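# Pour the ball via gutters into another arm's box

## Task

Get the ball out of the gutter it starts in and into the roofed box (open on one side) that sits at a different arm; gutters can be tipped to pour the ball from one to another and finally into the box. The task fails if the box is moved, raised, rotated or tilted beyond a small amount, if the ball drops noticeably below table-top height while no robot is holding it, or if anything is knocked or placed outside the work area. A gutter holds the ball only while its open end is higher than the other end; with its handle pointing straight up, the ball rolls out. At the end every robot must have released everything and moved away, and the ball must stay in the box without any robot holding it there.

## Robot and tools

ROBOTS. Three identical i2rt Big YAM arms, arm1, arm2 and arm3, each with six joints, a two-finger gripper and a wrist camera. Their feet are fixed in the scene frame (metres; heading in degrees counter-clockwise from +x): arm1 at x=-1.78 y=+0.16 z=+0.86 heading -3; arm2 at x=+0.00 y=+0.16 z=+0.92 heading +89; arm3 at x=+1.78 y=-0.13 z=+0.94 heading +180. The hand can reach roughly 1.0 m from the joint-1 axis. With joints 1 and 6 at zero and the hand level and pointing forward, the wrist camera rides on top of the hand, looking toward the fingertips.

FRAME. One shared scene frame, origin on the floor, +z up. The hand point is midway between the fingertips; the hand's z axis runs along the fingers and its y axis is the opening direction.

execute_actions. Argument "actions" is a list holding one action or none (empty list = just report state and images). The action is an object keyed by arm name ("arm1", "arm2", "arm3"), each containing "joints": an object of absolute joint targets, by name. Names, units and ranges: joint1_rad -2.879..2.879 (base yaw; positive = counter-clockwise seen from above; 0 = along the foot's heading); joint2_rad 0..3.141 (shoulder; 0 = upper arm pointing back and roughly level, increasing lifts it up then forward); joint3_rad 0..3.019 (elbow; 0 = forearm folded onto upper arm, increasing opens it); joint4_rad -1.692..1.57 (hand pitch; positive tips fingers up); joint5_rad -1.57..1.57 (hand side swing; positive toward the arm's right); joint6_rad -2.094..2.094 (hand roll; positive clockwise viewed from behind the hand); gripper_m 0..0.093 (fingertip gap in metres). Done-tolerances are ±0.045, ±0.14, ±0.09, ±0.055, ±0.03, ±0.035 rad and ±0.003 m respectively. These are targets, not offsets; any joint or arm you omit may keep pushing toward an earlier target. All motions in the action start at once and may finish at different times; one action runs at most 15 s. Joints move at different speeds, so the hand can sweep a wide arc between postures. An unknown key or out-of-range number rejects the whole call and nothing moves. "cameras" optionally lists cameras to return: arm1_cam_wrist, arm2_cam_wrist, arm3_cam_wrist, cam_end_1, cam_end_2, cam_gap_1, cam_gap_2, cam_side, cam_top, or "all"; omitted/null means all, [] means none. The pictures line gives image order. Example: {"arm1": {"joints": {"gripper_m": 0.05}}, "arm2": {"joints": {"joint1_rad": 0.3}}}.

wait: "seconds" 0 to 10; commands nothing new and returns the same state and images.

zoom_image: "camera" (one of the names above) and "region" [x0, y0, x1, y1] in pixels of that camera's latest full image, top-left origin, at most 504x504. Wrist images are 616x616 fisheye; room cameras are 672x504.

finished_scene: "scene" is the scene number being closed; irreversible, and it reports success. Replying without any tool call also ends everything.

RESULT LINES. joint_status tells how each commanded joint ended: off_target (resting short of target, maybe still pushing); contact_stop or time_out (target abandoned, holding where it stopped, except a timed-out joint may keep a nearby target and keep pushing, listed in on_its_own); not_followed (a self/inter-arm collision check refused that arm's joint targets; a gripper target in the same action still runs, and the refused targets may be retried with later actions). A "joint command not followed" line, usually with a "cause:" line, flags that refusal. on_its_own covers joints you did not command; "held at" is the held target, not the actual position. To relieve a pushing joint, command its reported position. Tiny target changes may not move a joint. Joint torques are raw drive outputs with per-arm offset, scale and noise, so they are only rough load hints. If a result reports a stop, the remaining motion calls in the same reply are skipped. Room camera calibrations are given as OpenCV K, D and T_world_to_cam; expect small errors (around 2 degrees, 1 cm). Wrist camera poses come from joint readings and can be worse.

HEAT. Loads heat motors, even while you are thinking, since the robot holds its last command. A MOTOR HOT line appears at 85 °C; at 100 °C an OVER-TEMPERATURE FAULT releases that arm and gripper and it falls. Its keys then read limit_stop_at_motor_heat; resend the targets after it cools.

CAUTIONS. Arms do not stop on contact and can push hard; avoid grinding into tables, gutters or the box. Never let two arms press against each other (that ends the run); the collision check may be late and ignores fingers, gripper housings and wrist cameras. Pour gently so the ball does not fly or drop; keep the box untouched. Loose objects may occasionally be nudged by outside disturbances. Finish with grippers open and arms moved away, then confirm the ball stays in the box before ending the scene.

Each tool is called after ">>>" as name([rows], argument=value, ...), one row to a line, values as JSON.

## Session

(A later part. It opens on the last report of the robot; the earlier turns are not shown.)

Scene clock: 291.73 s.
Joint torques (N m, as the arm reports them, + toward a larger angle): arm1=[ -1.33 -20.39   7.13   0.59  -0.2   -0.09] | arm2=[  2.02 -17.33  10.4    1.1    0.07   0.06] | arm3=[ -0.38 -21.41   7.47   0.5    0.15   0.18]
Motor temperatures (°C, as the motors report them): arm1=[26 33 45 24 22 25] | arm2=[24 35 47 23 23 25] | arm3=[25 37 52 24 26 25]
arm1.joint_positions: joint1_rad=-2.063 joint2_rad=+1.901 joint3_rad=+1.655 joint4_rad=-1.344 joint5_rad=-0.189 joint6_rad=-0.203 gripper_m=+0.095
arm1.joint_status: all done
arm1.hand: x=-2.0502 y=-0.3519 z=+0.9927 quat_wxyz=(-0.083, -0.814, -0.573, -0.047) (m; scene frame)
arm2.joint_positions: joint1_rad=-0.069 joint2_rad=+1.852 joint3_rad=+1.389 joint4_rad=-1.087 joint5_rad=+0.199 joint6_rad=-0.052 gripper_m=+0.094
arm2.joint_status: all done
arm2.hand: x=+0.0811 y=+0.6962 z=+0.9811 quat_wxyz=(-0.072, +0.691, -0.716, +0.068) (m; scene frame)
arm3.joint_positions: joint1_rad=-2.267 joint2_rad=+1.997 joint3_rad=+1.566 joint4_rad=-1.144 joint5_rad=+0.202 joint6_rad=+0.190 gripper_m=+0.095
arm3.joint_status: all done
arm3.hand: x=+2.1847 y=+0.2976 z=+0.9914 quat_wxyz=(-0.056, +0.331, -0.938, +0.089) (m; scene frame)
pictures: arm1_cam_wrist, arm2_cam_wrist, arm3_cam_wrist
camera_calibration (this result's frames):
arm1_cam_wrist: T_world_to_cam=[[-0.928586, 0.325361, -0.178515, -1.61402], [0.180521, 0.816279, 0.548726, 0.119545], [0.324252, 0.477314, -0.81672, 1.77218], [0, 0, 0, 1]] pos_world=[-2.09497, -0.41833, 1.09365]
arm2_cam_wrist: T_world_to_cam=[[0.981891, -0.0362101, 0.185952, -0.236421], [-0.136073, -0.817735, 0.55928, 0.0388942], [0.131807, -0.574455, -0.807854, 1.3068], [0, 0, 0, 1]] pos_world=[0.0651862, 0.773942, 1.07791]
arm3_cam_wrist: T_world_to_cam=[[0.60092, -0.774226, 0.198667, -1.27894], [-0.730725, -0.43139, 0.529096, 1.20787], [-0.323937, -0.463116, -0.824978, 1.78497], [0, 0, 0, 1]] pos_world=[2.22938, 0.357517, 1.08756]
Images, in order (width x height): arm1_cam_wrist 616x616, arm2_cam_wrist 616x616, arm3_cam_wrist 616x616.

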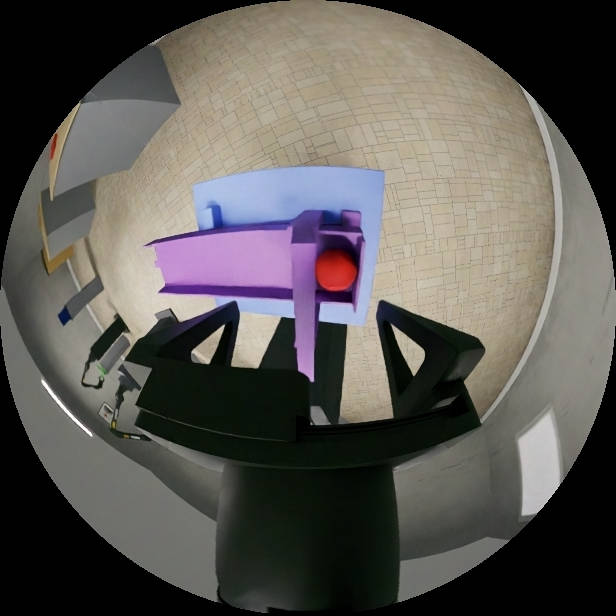

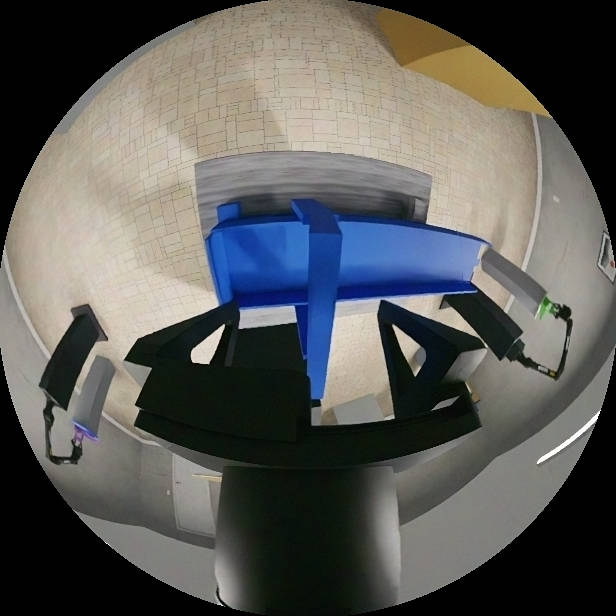

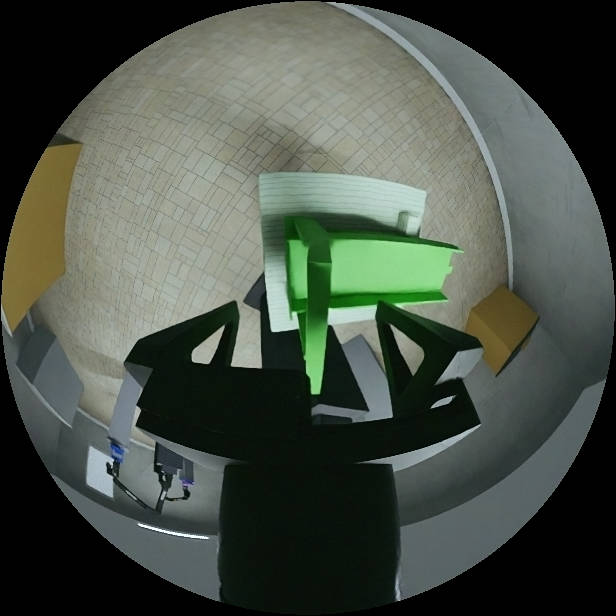

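>>> execute_actions([
  {"arm1":{"joints":{"joint3_rad":1.61}},"arm2":{"joints":{"gripper_m":0.0}},"arm3":{"joints":{"joint3_rad":1.52}}},
], cameras=[])

>>> execute_actions([
  {"arm1":{"joints":{"gripper_m":0.0}},"arm3":{"joints":{"gripper_m":0.0}}},
], cameras=["arm1_cam_wrist","arm2_cam_wrist","arm3_cam_wrist"])

Scene clock: 306.23 s.
Joint torques (N m, as the arm reports them, + toward a larger angle): arm1=[ -1.38 -20.08   6.99   0.42  -0.2   -0.09] | arm2=[  1.78 -17.11  10.43   1.11  -0.12   0.04] | arm3=[ -0.74 -20.67   7.03   0.52   0.16   0.19]
Motor temperatures (°C, as the motors report them): arm1=[26 32 44 24 22 25] | arm2=[24 35 44 23 23 25] | arm3=[25 37 51 24 26 25]
arm1.joint_positions: joint1_rad=-2.063 joint2_rad=+1.901 joint3_rad=+1.616 joint4_rad=-1.341 joint5_rad=-0.189 joint6_rad=-0.203 gripper_m=+0.095
arm1.joint_status: all done
arm1.hand: x=-2.0436 y=-0.3409 z=+0.9786 quat_wxyz=(-0.075, -0.814, -0.572, -0.063) (m; scene frame)
arm2.joint_positions: joint1_rad=-0.069 joint2_rad=+1.852 joint3_rad=+1.389 joint4_rad=-1.087 joint5_rad=+0.205 joint6_rad=-0.050 gripper_m=+0.011
arm2.joint_status: gripper_m off_target (ended at +0.011, target +0.000)
arm2.hand: x=+0.0819 y=+0.6962 z=+0.9813 quat_wxyz=(-0.074, +0.690, -0.717, +0.071) (m; scene frame)
arm3.joint_positions: joint1_rad=-2.267 joint2_rad=+1.997 joint3_rad=+1.518 joint4_rad=-1.141 joint5_rad=+0.202 joint6_rad=+0.190 gripper_m=+0.095
arm3.joint_status: all done
arm3.hand: x=+2.1728 y=+0.2833 z=+0.9752 quat_wxyz=(-0.036, +0.333, -0.937, +0.100) (m; scene frame)
pictures: none
No camera images: the call's "cameras" was empty. Leave "cameras" out to get every camera's image.

Scene clock: 307.00 s.
Joint torques (N m, as the arm reports them, + toward a larger angle): arm1=[ -1.2  -20.2    6.95   0.42   0.27  -0.08] | arm2=[  1.94 -17.31  10.46   1.1   -0.1    0.04] | arm3=[ -0.9  -20.23   7.49   0.6   -0.04   0.12]
Motor temperatures (°C, as the motors report them): arm1=[26 32 44 24 22 25] | arm2=[24 36 44 23 23 25] | arm3=[25 37 51 24 26 25]
arm1.joint_positions: joint1_rad=-2.065 joint2_rad=+1.901 joint3_rad=+1.616 joint4_rad=-1.341 joint5_rad=-0.200 joint6_rad=-0.204 gripper_m=+0.012
arm1.joint_status: gripper_m off_target (ended at +0.012, target +0.000)
arm1.hand: x=-2.0428 y=-0.3415 z=+0.9789 quat_wxyz=(-0.080, -0.814, -0.571, -0.065) (m; scene frame)
arm2.joint_positions: joint1_rad=-0.069 joint2_rad=+1.852 joint3_rad=+1.389 joint4_rad=-1.087 joint5_rad=+0.205 joint6_rad=-0.050 gripper_m=+0.011
arm2.joint_status: not commanded
arm2.hand: x=+0.0819 y=+0.6962 z=+0.9813 quat_wxyz=(-0.074, +0.690, -0.717, +0.071) (m; scene frame)
arm3.joint_positions: joint1_rad=-2.268 joint2_rad=+1.997 joint3_rad=+1.518 joint4_rad=-1.141 joint5_rad=+0.207 joint6_rad=+0.193 gripper_m=+0.012
arm3.joint_status: gripper_m off_target (ended at +0.012, target +0.000)
arm3.hand: x=+2.1736 y=+0.2825 z=+0.9754 quat_wxyz=(-0.038, +0.331, -0.937, +0.103) (m; scene frame)
pictures: arm1_cam_wrist, arm2_cam_wrist, arm3_cam_wrist
camera_calibration (this result's frames):
arm1_cam_wrist: T_world_to_cam=[[-0.922941, 0.331262, -0.196075, -1.58225], [0.165722, 0.801673, 0.574331, 0.0569741], [0.347442, 0.49758, -0.794794, 1.78637], [0, 0, 0, 1]] pos_world=[-2.09042, -0.410399, 1.07684]
arm2_cam_wrist: T_world_to_cam=[[0.980743, -0.0381347, 0.191543, -0.241255], [-0.140866, -0.817442, 0.55852, 0.0397758], [0.135276, -0.574747, -0.807073, 1.30598], [0, 0, 0, 1]] pos_world=[0.0655442, 0.773921, 1.07801]
arm3_cam_wrist: T_world_to_cam=[[0.6031, -0.768806, 0.212621, -1.30062], [-0.718994, -0.40852, 0.56228, 1.13743], [-0.345425, -0.491985, -0.799145, 1.79082], [0, 0, 0, 1]] pos_world=[2.2208, 0.345793, 1.06811]
Images, in order (width x height): arm1_cam_wrist 616x616, arm2_cam_wrist 616x616, arm3_cam_wrist 616x616.

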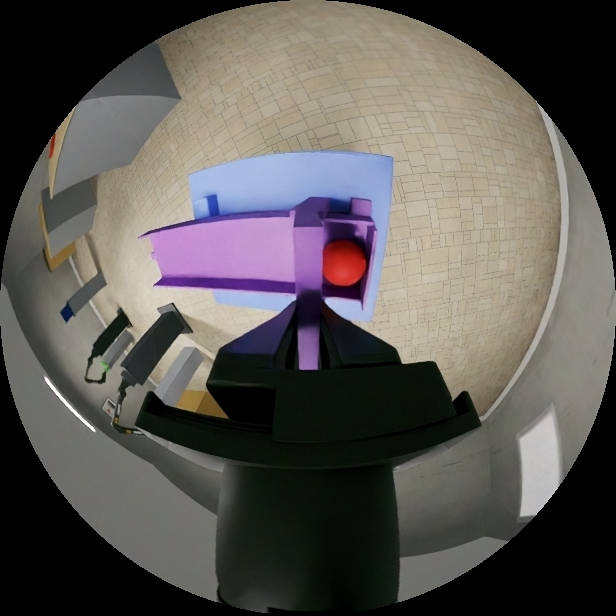

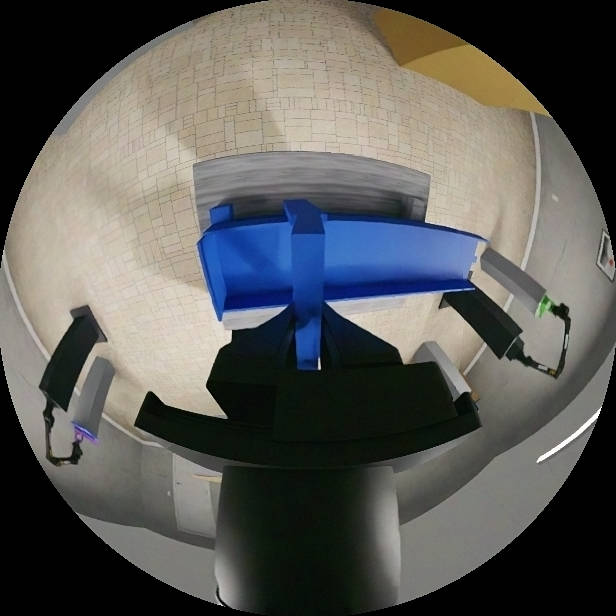

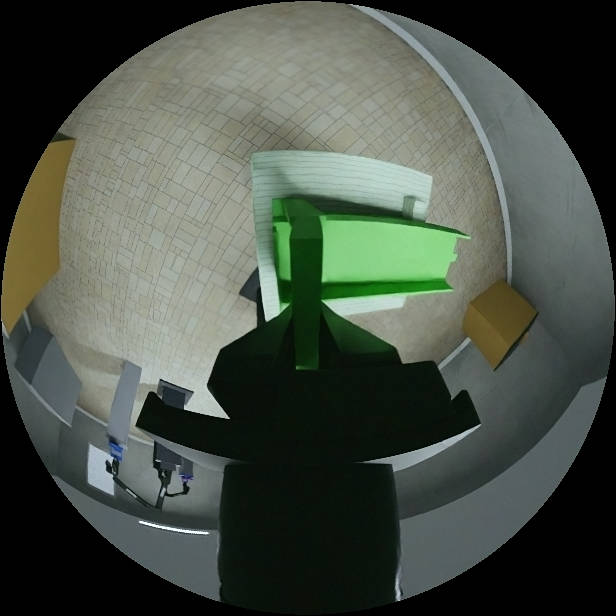

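>>> execute_actions([
  {"arm1":{"joints":{"joint3_rad":1.80,"joint4_rad":-1.51,"joint5_rad":-0.33}},"arm2":{"joints":{"joint3_rad":1.75,"joint4_rad":-1.2}},"arm3":{"joints":{"joint3_rad":1.88,"joint4_rad":-1.25}}},
], cameras=["arm1_cam_wrist","cam_side"])

Scene clock: 369.87 s.
Joint torques (N m, as the arm reports them, + toward a larger angle): arm1=[ -1.07 -22.19  11.23  -0.55  -0.56  -0.11] | arm2=[  1.88 -19.09  14.11   0.35   0.16   0.05] | arm3=[ -0.36 -23.41  11.22   0.45   0.28   0.15]
Motor temperatures (°C, as the motors report them): arm1=[26 33 44 24 23 25] | arm2=[24 36 44 23 23 25] | arm3=[25 37 50 24 26 25]
arm1.joint_positions: joint1_rad=-2.068 joint2_rad=+1.917 joint3_rad=+1.750 joint4_rad=-1.496 joint5_rad=-0.324 joint6_rad=-0.202 gripper_m=+0.012
arm1.joint_status: all done
arm1.hand: x=-2.0306 y=-0.3577 z=+1.0266 quat_wxyz=(-0.130, -0.811, -0.560, -0.105) (m; scene frame)
arm2.joint_positions: joint1_rad=-0.069 joint2_rad=+1.852 joint3_rad=+1.717 joint4_rad=-1.187 joint5_rad=+0.196 joint6_rad=-0.050 gripper_m=+0.011
arm2.joint_status: all done
arm2.hand: x=+0.0884 y=+0.7875 z=+1.1075 quat_wxyz=(-0.156, +0.677, -0.719, -0.008) (m; scene frame)
arm3.joint_positions: joint1_rad=-2.268 joint2_rad=+2.011 joint3_rad=+1.838 joint4_rad=-1.244 joint5_rad=+0.198 joint6_rad=+0.193 gripper_m=+0.012
arm3.joint_status: all done
arm3.hand: x=+2.2296 y=+0.3525 z=+1.0855 quat_wxyz=(-0.122, +0.321, -0.938, +0.047) (m; scene frame)
pictures: arm1_cam_wrist, cam_side
camera_calibration (this result's frames):
arm1_cam_wrist: T_world_to_cam=[[-0.886249, 0.335201, -0.319692, -1.35345], [0.106457, 0.819088, 0.563704, -0.0626519], [0.45081, 0.465549, -0.7616, 1.99242], [0, 0, 0, 1]] pos_world=[-2.09103, -0.422571, 1.12005]
Images, in order (width x height): arm1_cam_wrist 616x616, cam_side 672x504.

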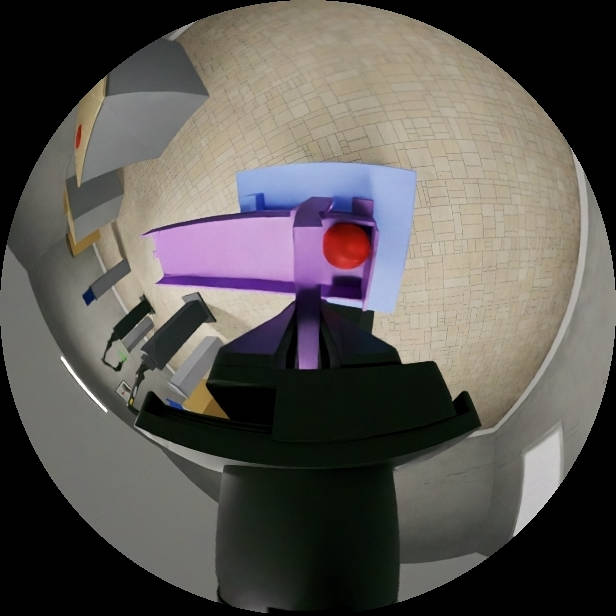

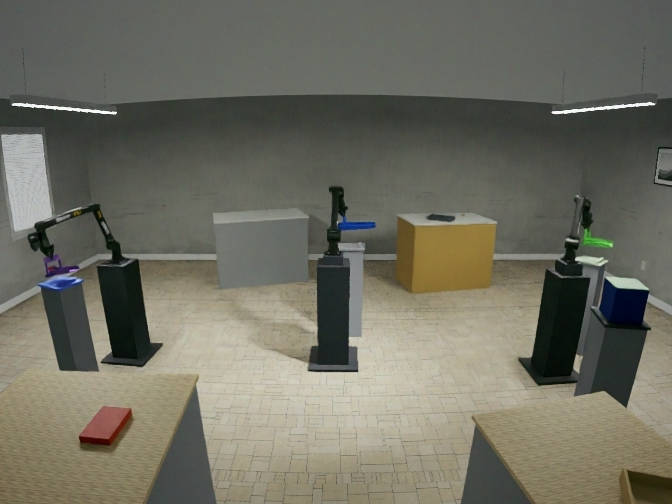

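>>> execute_actions([
  {"arm1":{"joints":{"joint2_rad":1.59,"joint3_rad":2.0,"joint4_rad":-1.49,"joint5_rad":-0.5,"joint6_rad":0.6}},"arm2":{"joints":{"joint1_rad":1.59,"joint5_rad":0.0,"joint6_rad":-1.568}},"arm3":{"joints":{"joint1_rad":-0.153,"joint5_rad":0.0,"joint6_rad":-1.56}}},
], cameras=["arm1_cam_wrist","cam_side"])

Scene clock: 388.23 s.
Joint torques (N m, as the arm reports them, + toward a larger angle): arm1=[ -1.08 -19.23   9.02   0.99  -0.58  -0.12] | arm2=[  2.09 -19.08  13.97   0.28  -0.09  -0.07] | arm3=[ -1.16 -23.9   10.97   0.27   0.02  -0.04]
Motor temperatures (°C, as the motors report them): arm1=[26 34 50 24 23 25] | arm2=[24 37 47 23 23 25] | arm3=[25 39 54 24 26 25]
arm1.joint_positions: joint1_rad=-2.068 joint2_rad=+1.617 joint3_rad=+1.984 joint4_rad=-1.496 joint5_rad=-0.493 joint6_rad=+0.592 gripper_m=+0.012
arm1.joint_status: all done
arm1.hand: x=-2.0031 y=-0.3639 z=+1.3009 quat_wxyz=(-0.318, -0.913, -0.254, -0.025) (m; scene frame)
arm2.joint_positions: joint1_rad=+1.593 joint2_rad=+1.855 joint3_rad=+1.717 joint4_rad=-1.187 joint5_rad=-0.002 joint6_rad=-1.560 gripper_m=+0.011
arm2.joint_status: all done
arm2.hand: x=-0.6311 y=+0.1594 z=+1.1046 quat_wxyz=(-0.085, +0.704, +0.700, -0.089) (m; scene frame)
arm3.joint_positions: joint1_rad=-0.144 joint2_rad=+2.016 joint3_rad=+1.838 joint4_rad=-1.244 joint5_rad=-0.003 joint6_rad=-1.550 gripper_m=+0.012
arm3.joint_status: all done
arm3.hand: x=+1.1272 y=-0.0291 z=+1.0640 quat_wxyz=(-0.052, +0.763, +0.643, -0.045) (m; scene frame)
pictures: arm1_cam_wrist, cam_side
camera_calibration (this result's frames):
arm1_cam_wrist: T_world_to_cam=[[-0.454216, 0.671159, -0.585861, 0.0946833], [0.593562, 0.71838, 0.362786, 0.985305], [0.664358, -0.182962, -0.724674, 2.33555], [0, 0, 0, 1]] pos_world=[-2.09347, -0.344055, 1.39053]
Images, in order (width x height): arm1_cam_wrist 616x616, cam_side 672x504.

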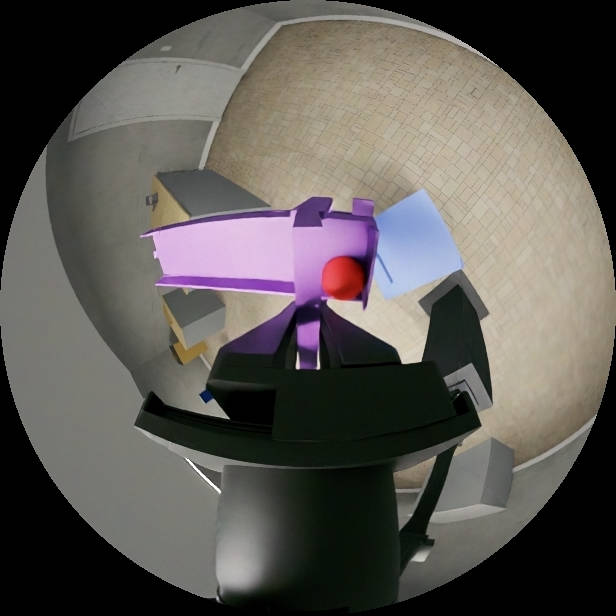

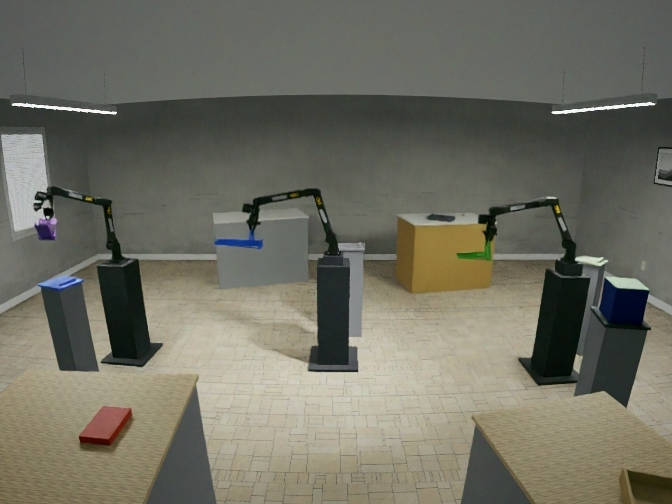

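>>> execute_actions([
  {"arm1":{"joints":{"joint1_rad":0.05,"joint4_rad":-1.38,"joint5_rad":0.0,"joint6_rad":1.568}},"arm2":{"joints":{"joint2_rad":2.12,"joint4_rad":-0.78}},"arm3":{"joints":{"joint2_rad":2.14,"joint3_rad":1.73,"joint4_rad":-0.78}}},
], cameras=["arm1_cam_wrist","cam_side","cam_gap_1"])

Scene clock: 414.17 s.
Joint torques (N m, as the arm reports them, + toward a larger angle): arm1=[ -1.44 -19.45   9.08   1.44   0.17  -0.11] | arm2=[  1.45 -24.04  13.     1.89  -0.09  -0.06] | arm3=[ -1.15 -28.29   8.75   1.19   0.02   0.  ]
Motor temperatures (°C, as the motors report them): arm1=[26 33 49 24 23 25] | arm2=[24 38 48 23 23 25] | arm3=[25 40 55 24 26 25]
arm1.joint_positions: joint1_rad=+0.059 joint2_rad=+1.618 joint3_rad=+1.984 joint4_rad=-1.396 joint5_rad=-0.002 joint6_rad=+1.560 gripper_m=+0.012
arm1.joint_status: all done
arm1.hand: x=-1.1891 y=+0.1603 z=+1.2935 quat_wxyz=(-0.189, -0.675, -0.688, -0.189) (m; scene frame)
arm2.joint_positions: joint1_rad=+1.593 joint2_rad=+2.148 joint3_rad=+1.719 joint4_rad=-0.805 joint5_rad=-0.002 joint6_rad=-1.560 gripper_m=+0.011
arm2.joint_status: all done
arm2.hand: x=-0.7138 y=+0.1586 z=+0.9404 quat_wxyz=(-0.116, +0.699, +0.695, -0.121) (m; scene frame)
arm3.joint_positions: joint1_rad=-0.144 joint2_rad=+2.172 joint3_rad=+1.706 joint4_rad=-0.797 joint5_rad=-0.002 joint6_rad=-1.551 gripper_m=+0.012
arm3.joint_status: all done
arm3.hand: x=+1.0804 y=-0.0214 z=+0.9300 quat_wxyz=(-0.111, +0.756, +0.638, -0.097) (m; scene frame)
pictures: arm1_cam_wrist, cam_gap_1, cam_side
camera_calibration (this result's frames):
arm1_cam_wrist: T_world_to_cam=[[-0.861505, -0.0215098, -0.507294, -0.366674], [-0.308723, 0.815397, 0.489712, -1.12439], [0.403112, 0.578502, -0.709109, 1.43245], [0, 0, 0, 1]] pos_world=[-1.24045, 0.080264, 1.38038]
Images, in order (width x height): arm1_cam_wrist 616x616, cam_gap_1 672x504, cam_side 672x504.

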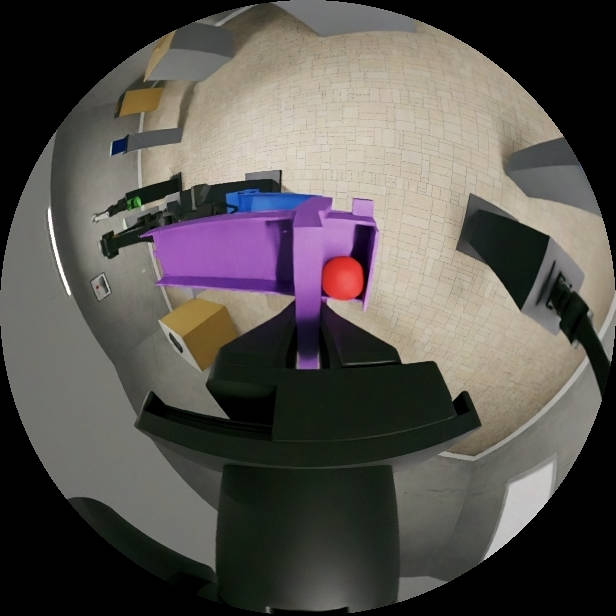

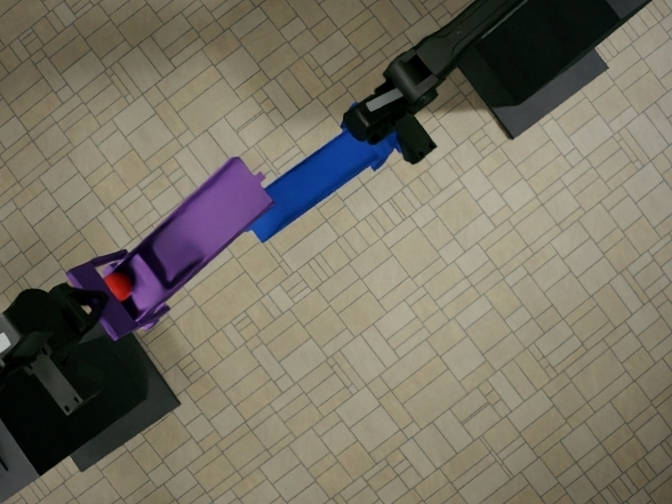

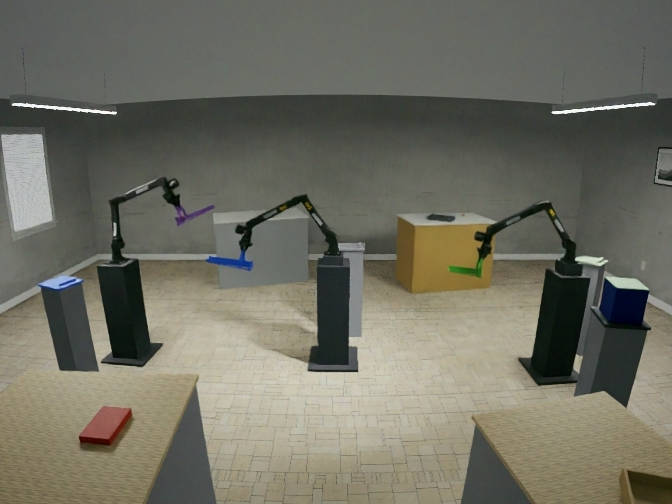

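>>> execute_actions([
  {"arm1":{"joints":{"joint2_rad":1.79,"joint4_rad":-1.14}},"arm2":{"joints":{"joint2_rad":2.105}},"arm3":{"joints":{"joint2_rad":2.12}}},
], cameras=[])

>>> execute_actions([
  {"arm1":{"joints":{"joint2_rad":1.93}}},
], cameras=["arm1_cam_wrist","cam_side","cam_gap_1"])

Scene clock: 431.83 s.
Joint torques (N m, as the arm reports them, + toward a larger angle): arm1=[ -1.32 -24.62   9.91   2.03   0.16  -0.13] | arm2=[  1.49 -24.95  13.03   1.93  -0.09  -0.06] | arm3=[ -0.75 -28.59   8.98   1.42   0.06  -0.05]
Motor temperatures (°C, as the motors report them): arm1=[26 33 49 25 23 25] | arm2=[24 40 47 24 23 25] | arm3=[25 42 53 24 26 25]
arm1.joint_positions: joint1_rad=+0.059 joint2_rad=+1.822 joint3_rad=+1.979 joint4_rad=-1.171 joint5_rad=-0.002 joint6_rad=+1.560 gripper_m=+0.012
arm1.joint_status: all done
arm1.hand: x=-1.0911 y=+0.1611 z=+1.1935 quat_wxyz=(-0.194, -0.674, -0.686, -0.195) (m; scene frame)
arm2.joint_positions: joint1_rad=+1.593 joint2_rad=+2.144 joint3_rad=+1.719 joint4_rad=-0.805 joint5_rad=-0.002 joint6_rad=-1.560 gripper_m=+0.011
arm2.joint_status: all done
arm2.hand: x=-0.7143 y=+0.1586 z=+0.9433 quat_wxyz=(-0.118, +0.699, +0.695, -0.123) (m; scene frame)
arm3.joint_positions: joint1_rad=-0.144 joint2_rad=+2.158 joint3_rad=+1.706 joint4_rad=-0.797 joint5_rad=-0.002 joint6_rad=-1.551 gripper_m=+0.012
arm3.joint_status: all done
arm3.hand: x=+1.0785 y=-0.0212 z=+0.9397 quat_wxyz=(-0.116, +0.755, +0.637, -0.101) (m; scene frame)
pictures: none
No camera images: the call's "cameras" was empty. Leave "cameras" out to get every camera's image.

Scene clock: 432.93 s.
Joint torques (N m, as the arm reports them, + toward a larger angle): arm1=[ -1.43 -26.89   9.78   1.61   0.17  -0.11] | arm2=[  1.47 -24.89  13.06   1.92  -0.09  -0.05] | arm3=[ -0.54 -27.97   9.45   1.36   0.03   0.02]
Motor temperatures (°C, as the motors report them): arm1=[26 34 49 25 23 25] | arm2=[24 40 47 24 23 25] | arm3=[25 42 53 24 26 25]
arm1.joint_positions: joint1_rad=+0.059 joint2_rad=+1.965 joint3_rad=+1.979 joint4_rad=-1.166 joint5_rad=-0.002 joint6_rad=+1.560 gripper_m=+0.012
arm1.joint_status: all done
arm1.hand: x=-1.0679 y=+0.1612 z=+1.0964 quat_wxyz=(-0.147, -0.685, -0.698, -0.148) (m; scene frame)
arm2.joint_positions: joint1_rad=+1.593 joint2_rad=+2.144 joint3_rad=+1.719 joint4_rad=-0.805 joint5_rad=-0.002 joint6_rad=-1.560 gripper_m=+0.011
arm2.joint_status: not commanded
arm2.hand: x=-0.7143 y=+0.1586 z=+0.9433 quat_wxyz=(-0.118, +0.699, +0.695, -0.123) (m; scene frame)
arm3.joint_positions: joint1_rad=-0.144 joint2_rad=+2.158 joint3_rad=+1.706 joint4_rad=-0.797 joint5_rad=-0.002 joint6_rad=-1.551 gripper_m=+0.012
arm3.joint_status: not commanded
arm3.hand: x=+1.0785 y=-0.0212 z=+0.9397 quat_wxyz=(-0.116, +0.755, +0.637, -0.101) (m; scene frame)
pictures: arm1_cam_wrist, cam_gap_1, cam_side
camera_calibration (this result's frames):
arm1_cam_wrist: T_world_to_cam=[[-0.917024, -0.0215276, -0.39825, -0.541043], [-0.246355, 0.815847, 0.523166, -0.961331], [0.313648, 0.577867, -0.753455, 1.19653], [0, 0, 0, 1]] pos_world=[-1.10827, 0.0812139, 1.189]
Images, in order (width x height): arm1_cam_wrist 616x616, cam_gap_1 672x504, cam_side 672x504.

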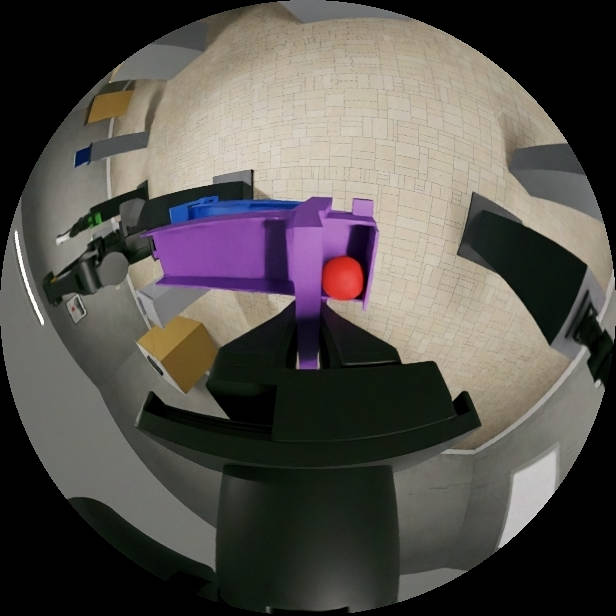

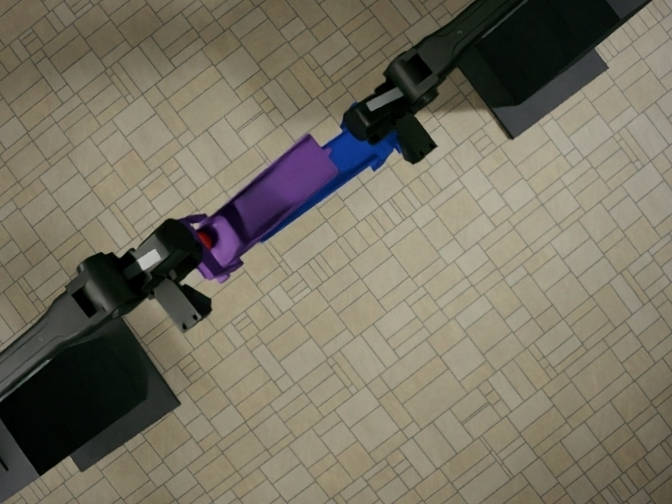

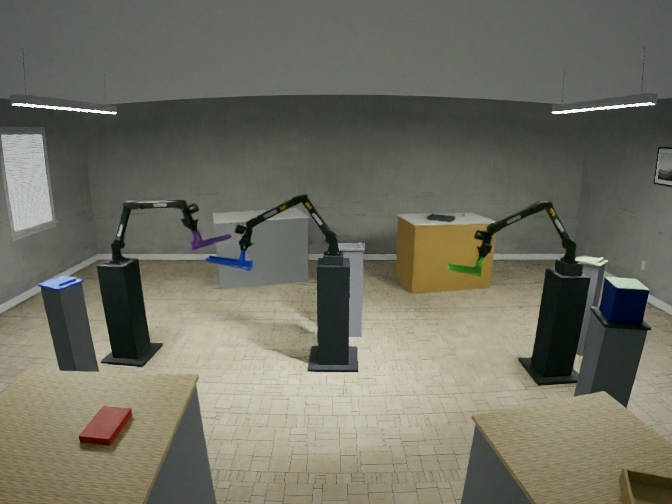

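>>> zoom_image(camera="cam_gap_1", region=[160, 90, 440, 300])

>>> zoom_image(camera="cam_side", region=[160, 190, 300, 290])

Region (160, 90, 440, 300) of cam_gap_1's 672x504 image, scaled by 1.800, with more detail than that image has; it fills the top 378 rows of this view, and the rest is white.

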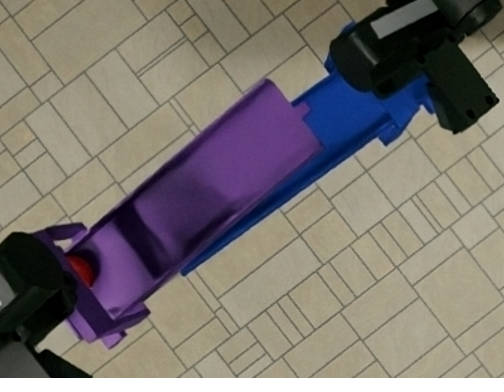

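Region (160, 190, 300, 290) of cam_side's 672x504 image, scaled by 3.600, with more detail than that image has; it fills the top 360 rows of this view, and the rest is white.

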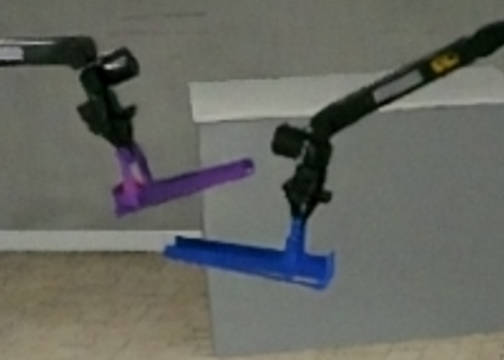

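>>> execute_actions([
  {"arm1":{"joints":{"joint4_rad":-1.475}}},
], cameras=["cam_side","cam_gap_1"])

>>> wait(seconds=1.5)

Scene clock: 460.53 s.
Joint torques (N m, as the arm reports them, + toward a larger angle): arm1=[ -1.34 -26.09   9.42  -0.12   0.18  -0.09] | arm2=[  1.51 -24.96  13.08   1.92  -0.09  -0.06] | arm3=[ -0.43 -27.7    9.2    1.4    0.08  -0.06]
Motor temperatures (°C, as the motors report them): arm1=[26 37 51 25 23 25] | arm2=[24 42 47 24 23 25] | arm3=[25 44 53 24 26 25]
arm1.joint_positions: joint1_rad=+0.059 joint2_rad=+1.965 joint3_rad=+1.979 joint4_rad=-1.465 joint5_rad=-0.002 joint6_rad=+1.560 gripper_m=+0.012
arm1.joint_status: all done
arm1.hand: x=-1.1387 y=+0.1607 z=+1.0770 quat_wxyz=(-0.041, -0.700, -0.712, -0.043) (m; scene frame)
arm2.joint_positions: joint1_rad=+1.593 joint2_rad=+2.144 joint3_rad=+1.719 joint4_rad=-0.805 joint5_rad=-0.002 joint6_rad=-1.560 gripper_m=+0.011
arm2.joint_status: not commanded
arm2.hand: x=-0.7143 y=+0.1586 z=+0.9433 quat_wxyz=(-0.118, +0.699, +0.695, -0.123) (m; scene frame)
arm3.joint_positions: joint1_rad=-0.144 joint2_rad=+2.158 joint3_rad=+1.706 joint4_rad=-0.797 joint5_rad=-0.002 joint6_rad=-1.551 gripper_m=+0.012
arm3.joint_status: not commanded
arm3.hand: x=+1.0785 y=-0.0212 z=+0.9397 quat_wxyz=(-0.116, +0.755, +0.637, -0.101) (m; scene frame)
pictures: cam_gap_1, cam_side
Images, in order (width x height): cam_gap_1 672x504, cam_side 672x504.

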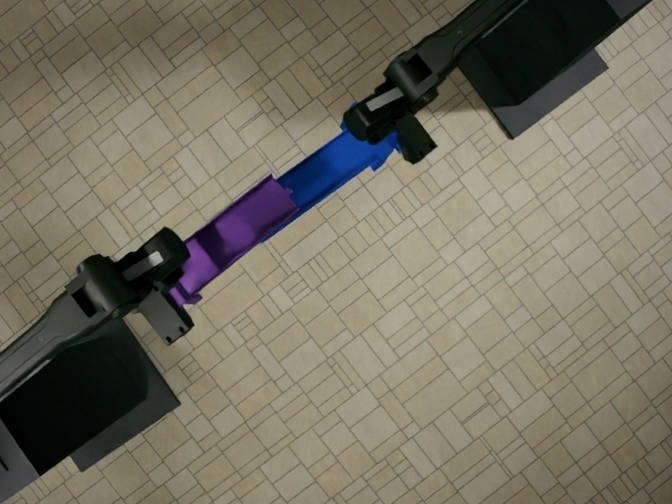

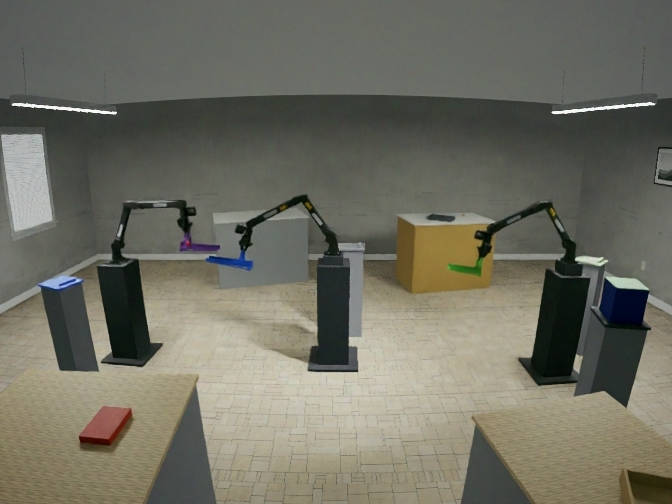

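Scene clock: 462.03 s.
Joint torques (N m, as the arm reports them, + toward a larger angle): arm1=[ -1.46 -26.35   9.43  -0.03   0.16  -0.09] | arm2=[  1.6  -25.07  13.18   1.84  -0.15  -0.05] | arm3=[ -1.19 -29.53   9.41   1.44   0.04  -0.05]
Motor temperatures (°C, as the motors report them): arm1=[26 37 51 25 23 25] | arm2=[24 42 47 24 23 25] | arm3=[25 44 53 24 26 25]
arm1.joint_positions: joint1_rad=+0.059 joint2_rad=+1.965 joint3_rad=+1.979 joint4_rad=-1.467 joint5_rad=-0.001 joint6_rad=+1.561 gripper_m=+0.012
arm1.joint_status: all done
arm1.hand: x=-1.1392 y=+0.1606 z=+1.0771 quat_wxyz=(-0.041, -0.700, -0.712, -0.042) (m; scene frame)
arm2.joint_positions: joint1_rad=+1.593 joint2_rad=+2.142 joint3_rad=+1.719 joint4_rad=-0.802 joint5_rad=-0.001 joint6_rad=-1.562 gripper_m=+0.011
arm2.joint_status: not commanded
arm2.hand: x=-0.7152 y=+0.1588 z=+0.9449 quat_wxyz=(-0.120, +0.698, +0.695, -0.124) (m; scene frame)
arm3.joint_positions: joint1_rad=-0.144 joint2_rad=+2.158 joint3_rad=+1.706 joint4_rad=-0.797 joint5_rad=-0.002 joint6_rad=-1.551 gripper_m=+0.012
arm3.joint_status: not commanded
arm3.hand: x=+1.0785 y=-0.0212 z=+0.9397 quat_wxyz=(-0.116, +0.755, +0.637, -0.101) (m; scene frame)
wait: 1.50 s; at rest by 0.27 s
pictures: arm1_cam_wrist, arm2_cam_wrist, arm3_cam_wrist, cam_end_1, cam_end_2, cam_gap_1, cam_gap_2, cam_side, cam_top
camera_calibration (this result's frames):
arm1_cam_wrist: T_world_to_cam=[[-0.993916, -0.0213118, -0.108056, -1.01435], [-0.0795441, 0.817487, 0.570427, -0.829423], [0.0761775, 0.575552, -0.814209, 1.00003], [0, 0, 0, 1]] pos_world=[-1.15033, 0.0808582, 1.17775]
arm2_cam_wrist: T_world_to_cam=[[-0.944373, 0.00455811, 0.328845, -0.986397], [0.191682, 0.820138, 0.539103, -0.495317], [-0.267241, 0.572148, -0.775389, 0.575612], [0, 0, 0, 1]] pos_world=[-0.682756, 0.0813888, 1.03772]
arm3_cam_wrist: T_world_to_cam=[[-0.937825, 0.174342, 0.300148, 0.733539], [0.318862, 0.774383, 0.546496, -0.833401], [-0.137153, 0.608224, -0.781827, 1.01699], [0, 0, 0, 1]] pos_world=[1.09315, -0.10107, 1.03039]
Images, in order (width x height): arm1_cam_wrist 616x616, arm2_cam_wrist 616x616, arm3_cam_wrist 616x616, cam_end_1 672x504, cam_end_2 672x504, cam_gap_1 672x504, cam_gap_2 672x504, cam_side 672x504, cam_top 672x504.

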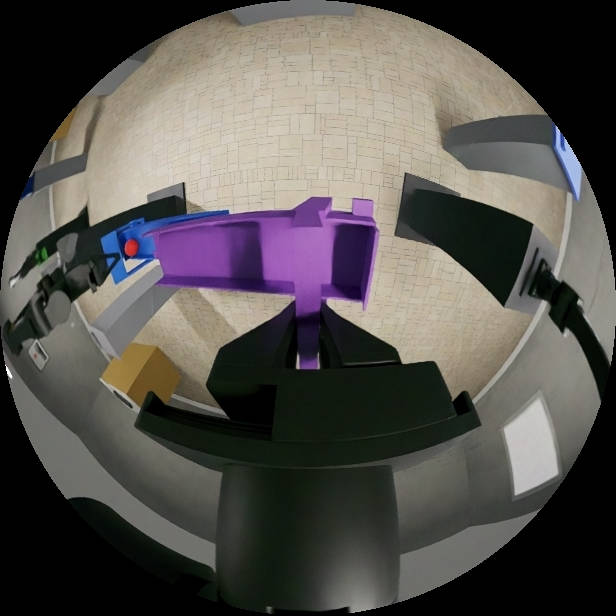

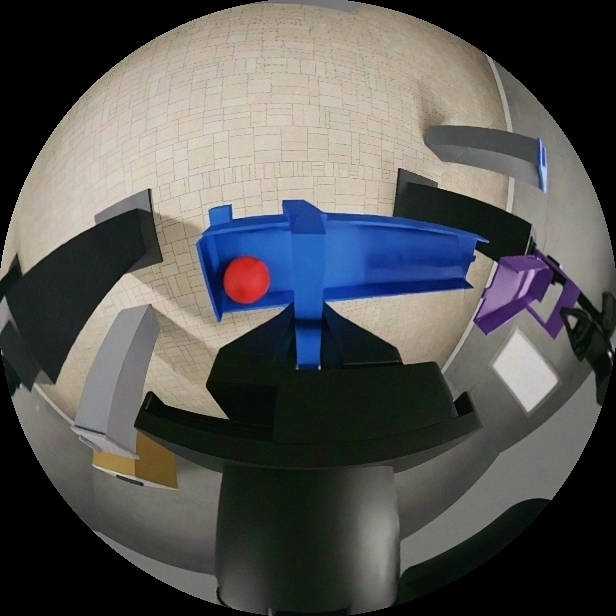

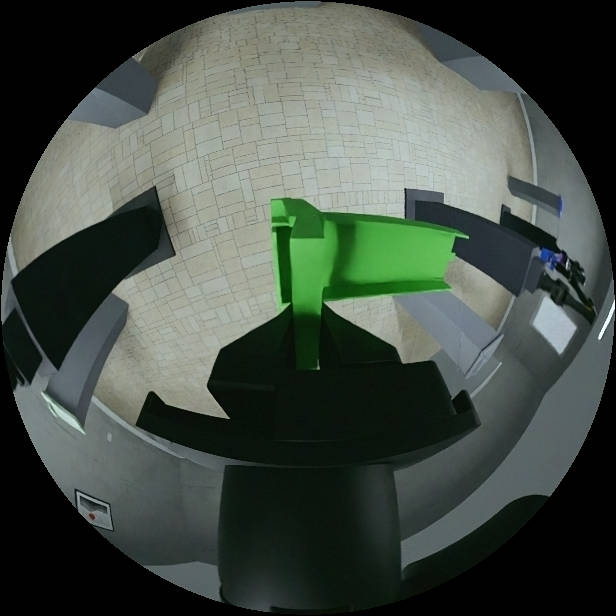

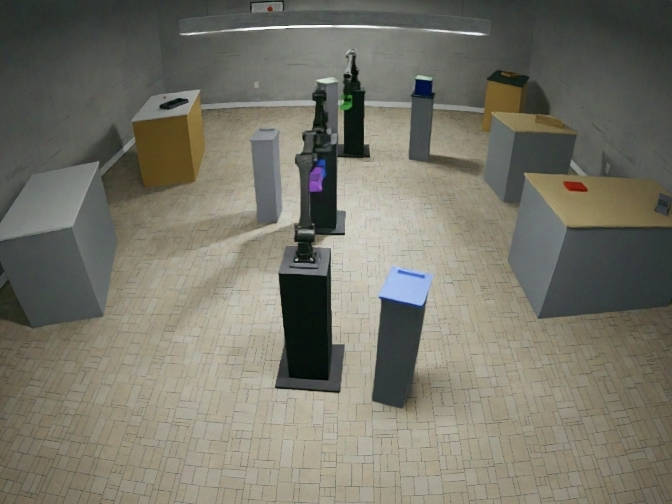

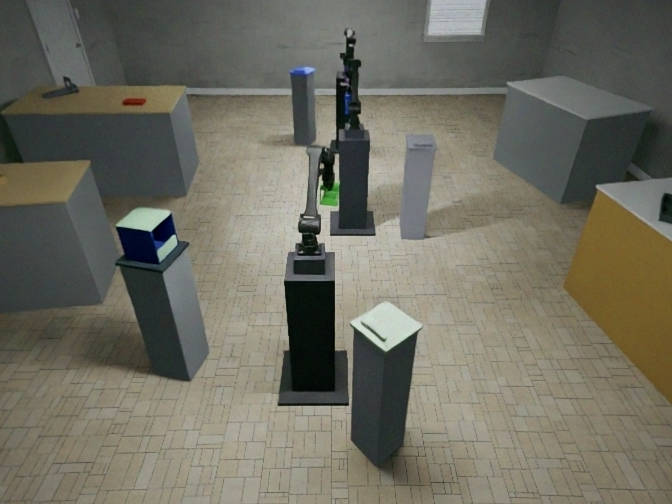

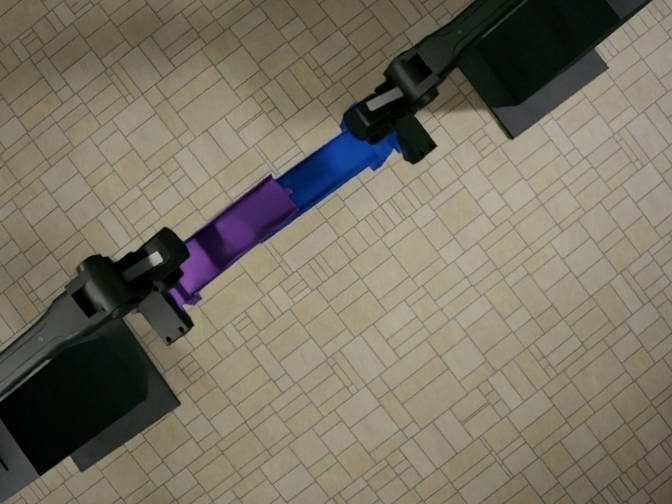

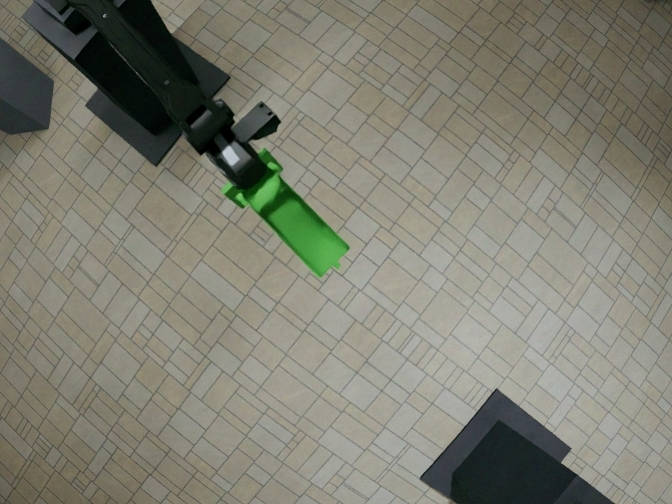

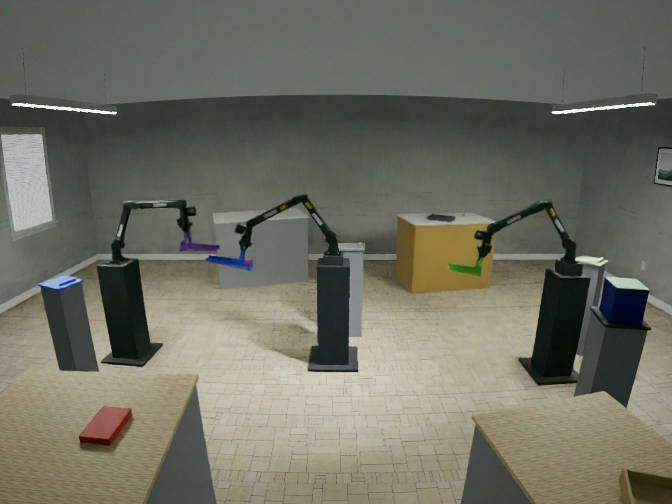

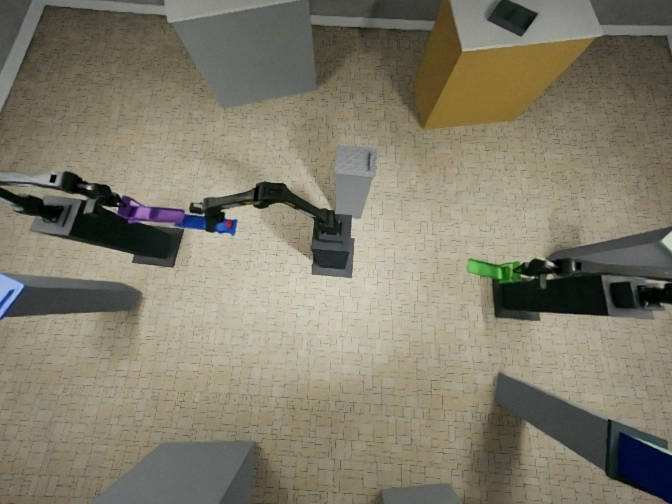

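>>> execute_actions([
  {"arm1":{"joints":{"joint1_rad":-0.45,"joint2_rad":1.82}}},
], cameras=[])

>>> execute_actions([
  {"arm1":{"joints":{"joint1_rad":-2.065,"joint2_rad":1.85,"joint3_rad":1.88,"joint4_rad":-1.55,"joint5_rad":-0.2,"joint6_rad":-0.204}},"arm2":{"joints":{"joint2_rad":1.83}}},
], cameras=["arm1_cam_wrist","arm2_cam_wrist","cam_side"])

Scene clock: 504.90 s.
Joint torques (N m, as the arm reports them, + toward a larger angle): arm1=[ -1.23 -21.4    9.58   0.17   0.13  -0.12] | arm2=[  1.49 -24.8   13.08   1.8   -0.13  -0.04] | arm3=[ -0.93 -27.55   9.3    1.2    0.06  -0.08]
Motor temperatures (°C, as the motors report them): arm1=[26 38 51 24 23 25] | arm2=[24 43 48 24 23 25] | arm3=[25 45 53 24 26 25]
arm1.joint_positions: joint1_rad=-0.442 joint2_rad=+1.827 joint3_rad=+1.979 joint4_rad=-1.467 joint5_rad=-0.001 joint6_rad=+1.563 gripper_m=+0.012
arm1.joint_status: all done
arm1.hand: x=-1.2312 y=-0.1392 z=+1.1618 quat_wxyz=(-0.110, -0.849, -0.512, -0.065) (m; scene frame)
arm2.joint_positions: joint1_rad=+1.593 joint2_rad=+2.142 joint3_rad=+1.719 joint4_rad=-0.802 joint5_rad=+0.000 joint6_rad=-1.562 gripper_m=+0.011
arm2.joint_status: not commanded
arm2.hand: x=-0.7152 y=+0.1589 z=+0.9449 quat_wxyz=(-0.120, +0.698, +0.695, -0.124) (m; scene frame)
arm3.joint_positions: joint1_rad=-0.144 joint2_rad=+2.158 joint3_rad=+1.706 joint4_rad=-0.797 joint5_rad=-0.002 joint6_rad=-1.551 gripper_m=+0.012
arm3.joint_status: not commanded
arm3.hand: x=+1.0785 y=-0.0212 z=+0.9397 quat_wxyz=(-0.116, +0.755, +0.637, -0.101) (m; scene frame)
pictures: none
No camera images: the call's "cameras" was empty. Leave "cameras" out to get every camera's image.

Scene clock: 507.17 s.
Joint torques (N m, as the arm reports them, + toward a larger angle): arm1=[ -0.1  -23.55   7.93  -0.11  -0.43  -0.24] | arm2=[  1.46 -19.27  14.09   2.22  -0.12  -0.02] | arm3=[ -0.83 -28.72   9.23   1.23   0.01   0.  ]
Motor temperatures (°C, as the motors report them): arm1=[26 38 50 24 23 25] | arm2=[24 43 48 24 23 25] | arm3=[25 45 53 24 26 25]
arm1.joint_positions: joint1_rad=-2.073 joint2_rad=+1.873 joint3_rad=+1.878 joint4_rad=-1.542 joint5_rad=-0.194 joint6_rad=-0.196 gripper_m=+0.012
arm1.joint_status: all done
arm1.hand: x=-2.0623 y=-0.3623 z=+1.0934 quat_wxyz=(-0.096, -0.817, -0.568, -0.023) (m; scene frame)
arm2.joint_positions: joint1_rad=+1.593 joint2_rad=+1.840 joint3_rad=+1.724 joint4_rad=-0.802 joint5_rad=+0.000 joint6_rad=-1.562 gripper_m=+0.011
arm2.joint_status: all done
arm2.hand: x=-0.7165 y=+0.1594 z=+1.1591 quat_wxyz=(-0.225, +0.671, +0.668, -0.230) (m; scene frame)
arm3.joint_positions: joint1_rad=-0.144 joint2_rad=+2.158 joint3_rad=+1.706 joint4_rad=-0.797 joint5_rad=-0.002 joint6_rad=-1.551 gripper_m=+0.012
arm3.joint_status: not commanded
arm3.hand: x=+1.0785 y=-0.0212 z=+0.9397 quat_wxyz=(-0.116, +0.755, +0.637, -0.101) (m; scene frame)
pictures: arm1_cam_wrist, arm2_cam_wrist, cam_side
camera_calibration (this result's frames):
arm1_cam_wrist: T_world_to_cam=[[-0.926996, 0.33277, -0.17304, -1.60388], [0.206567, 0.838033, 0.505005, 0.184373], [0.313064, 0.432393, -0.845593, 1.85553], [0, 0, 0, 1]] pos_world=[-2.10578, -0.423108, 1.19838]
arm2_cam_wrist: T_world_to_cam=[[-0.80033, 0.00594782, 0.599531, -1.26883], [0.346645, 0.82047, 0.454605, -0.402123], [-0.489193, 0.571658, -0.658708, 0.446833], [0, 0, 0, 1]] pos_world=[-0.6575, 0.082041, 1.23784]
Images, in order (width x height): arm1_cam_wrist 616x616, arm2_cam_wrist 616x616, cam_side 672x504.

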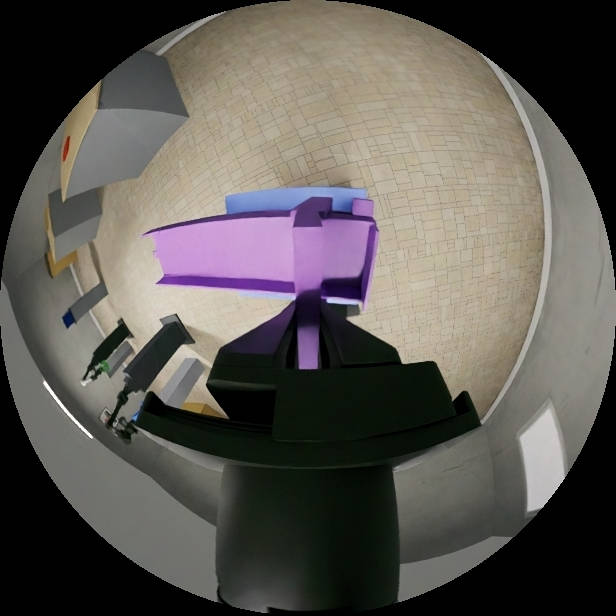

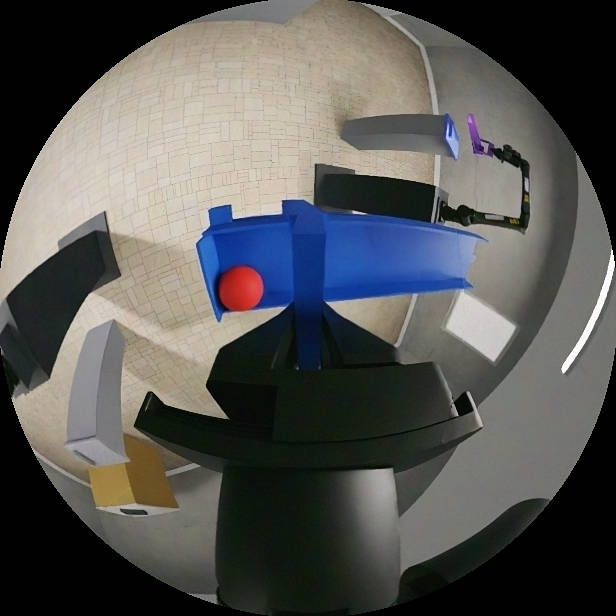

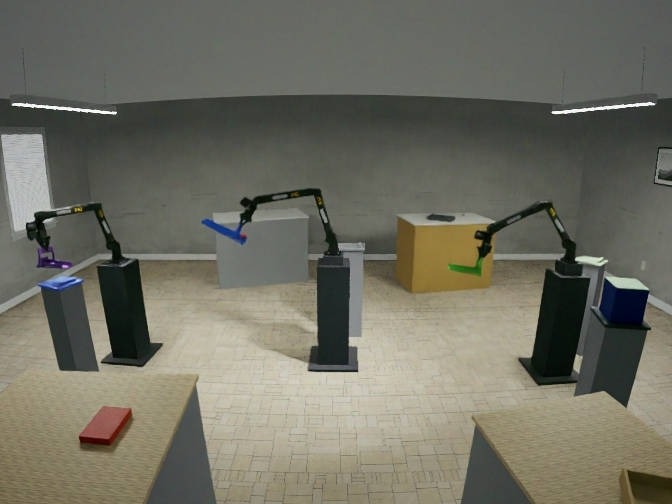

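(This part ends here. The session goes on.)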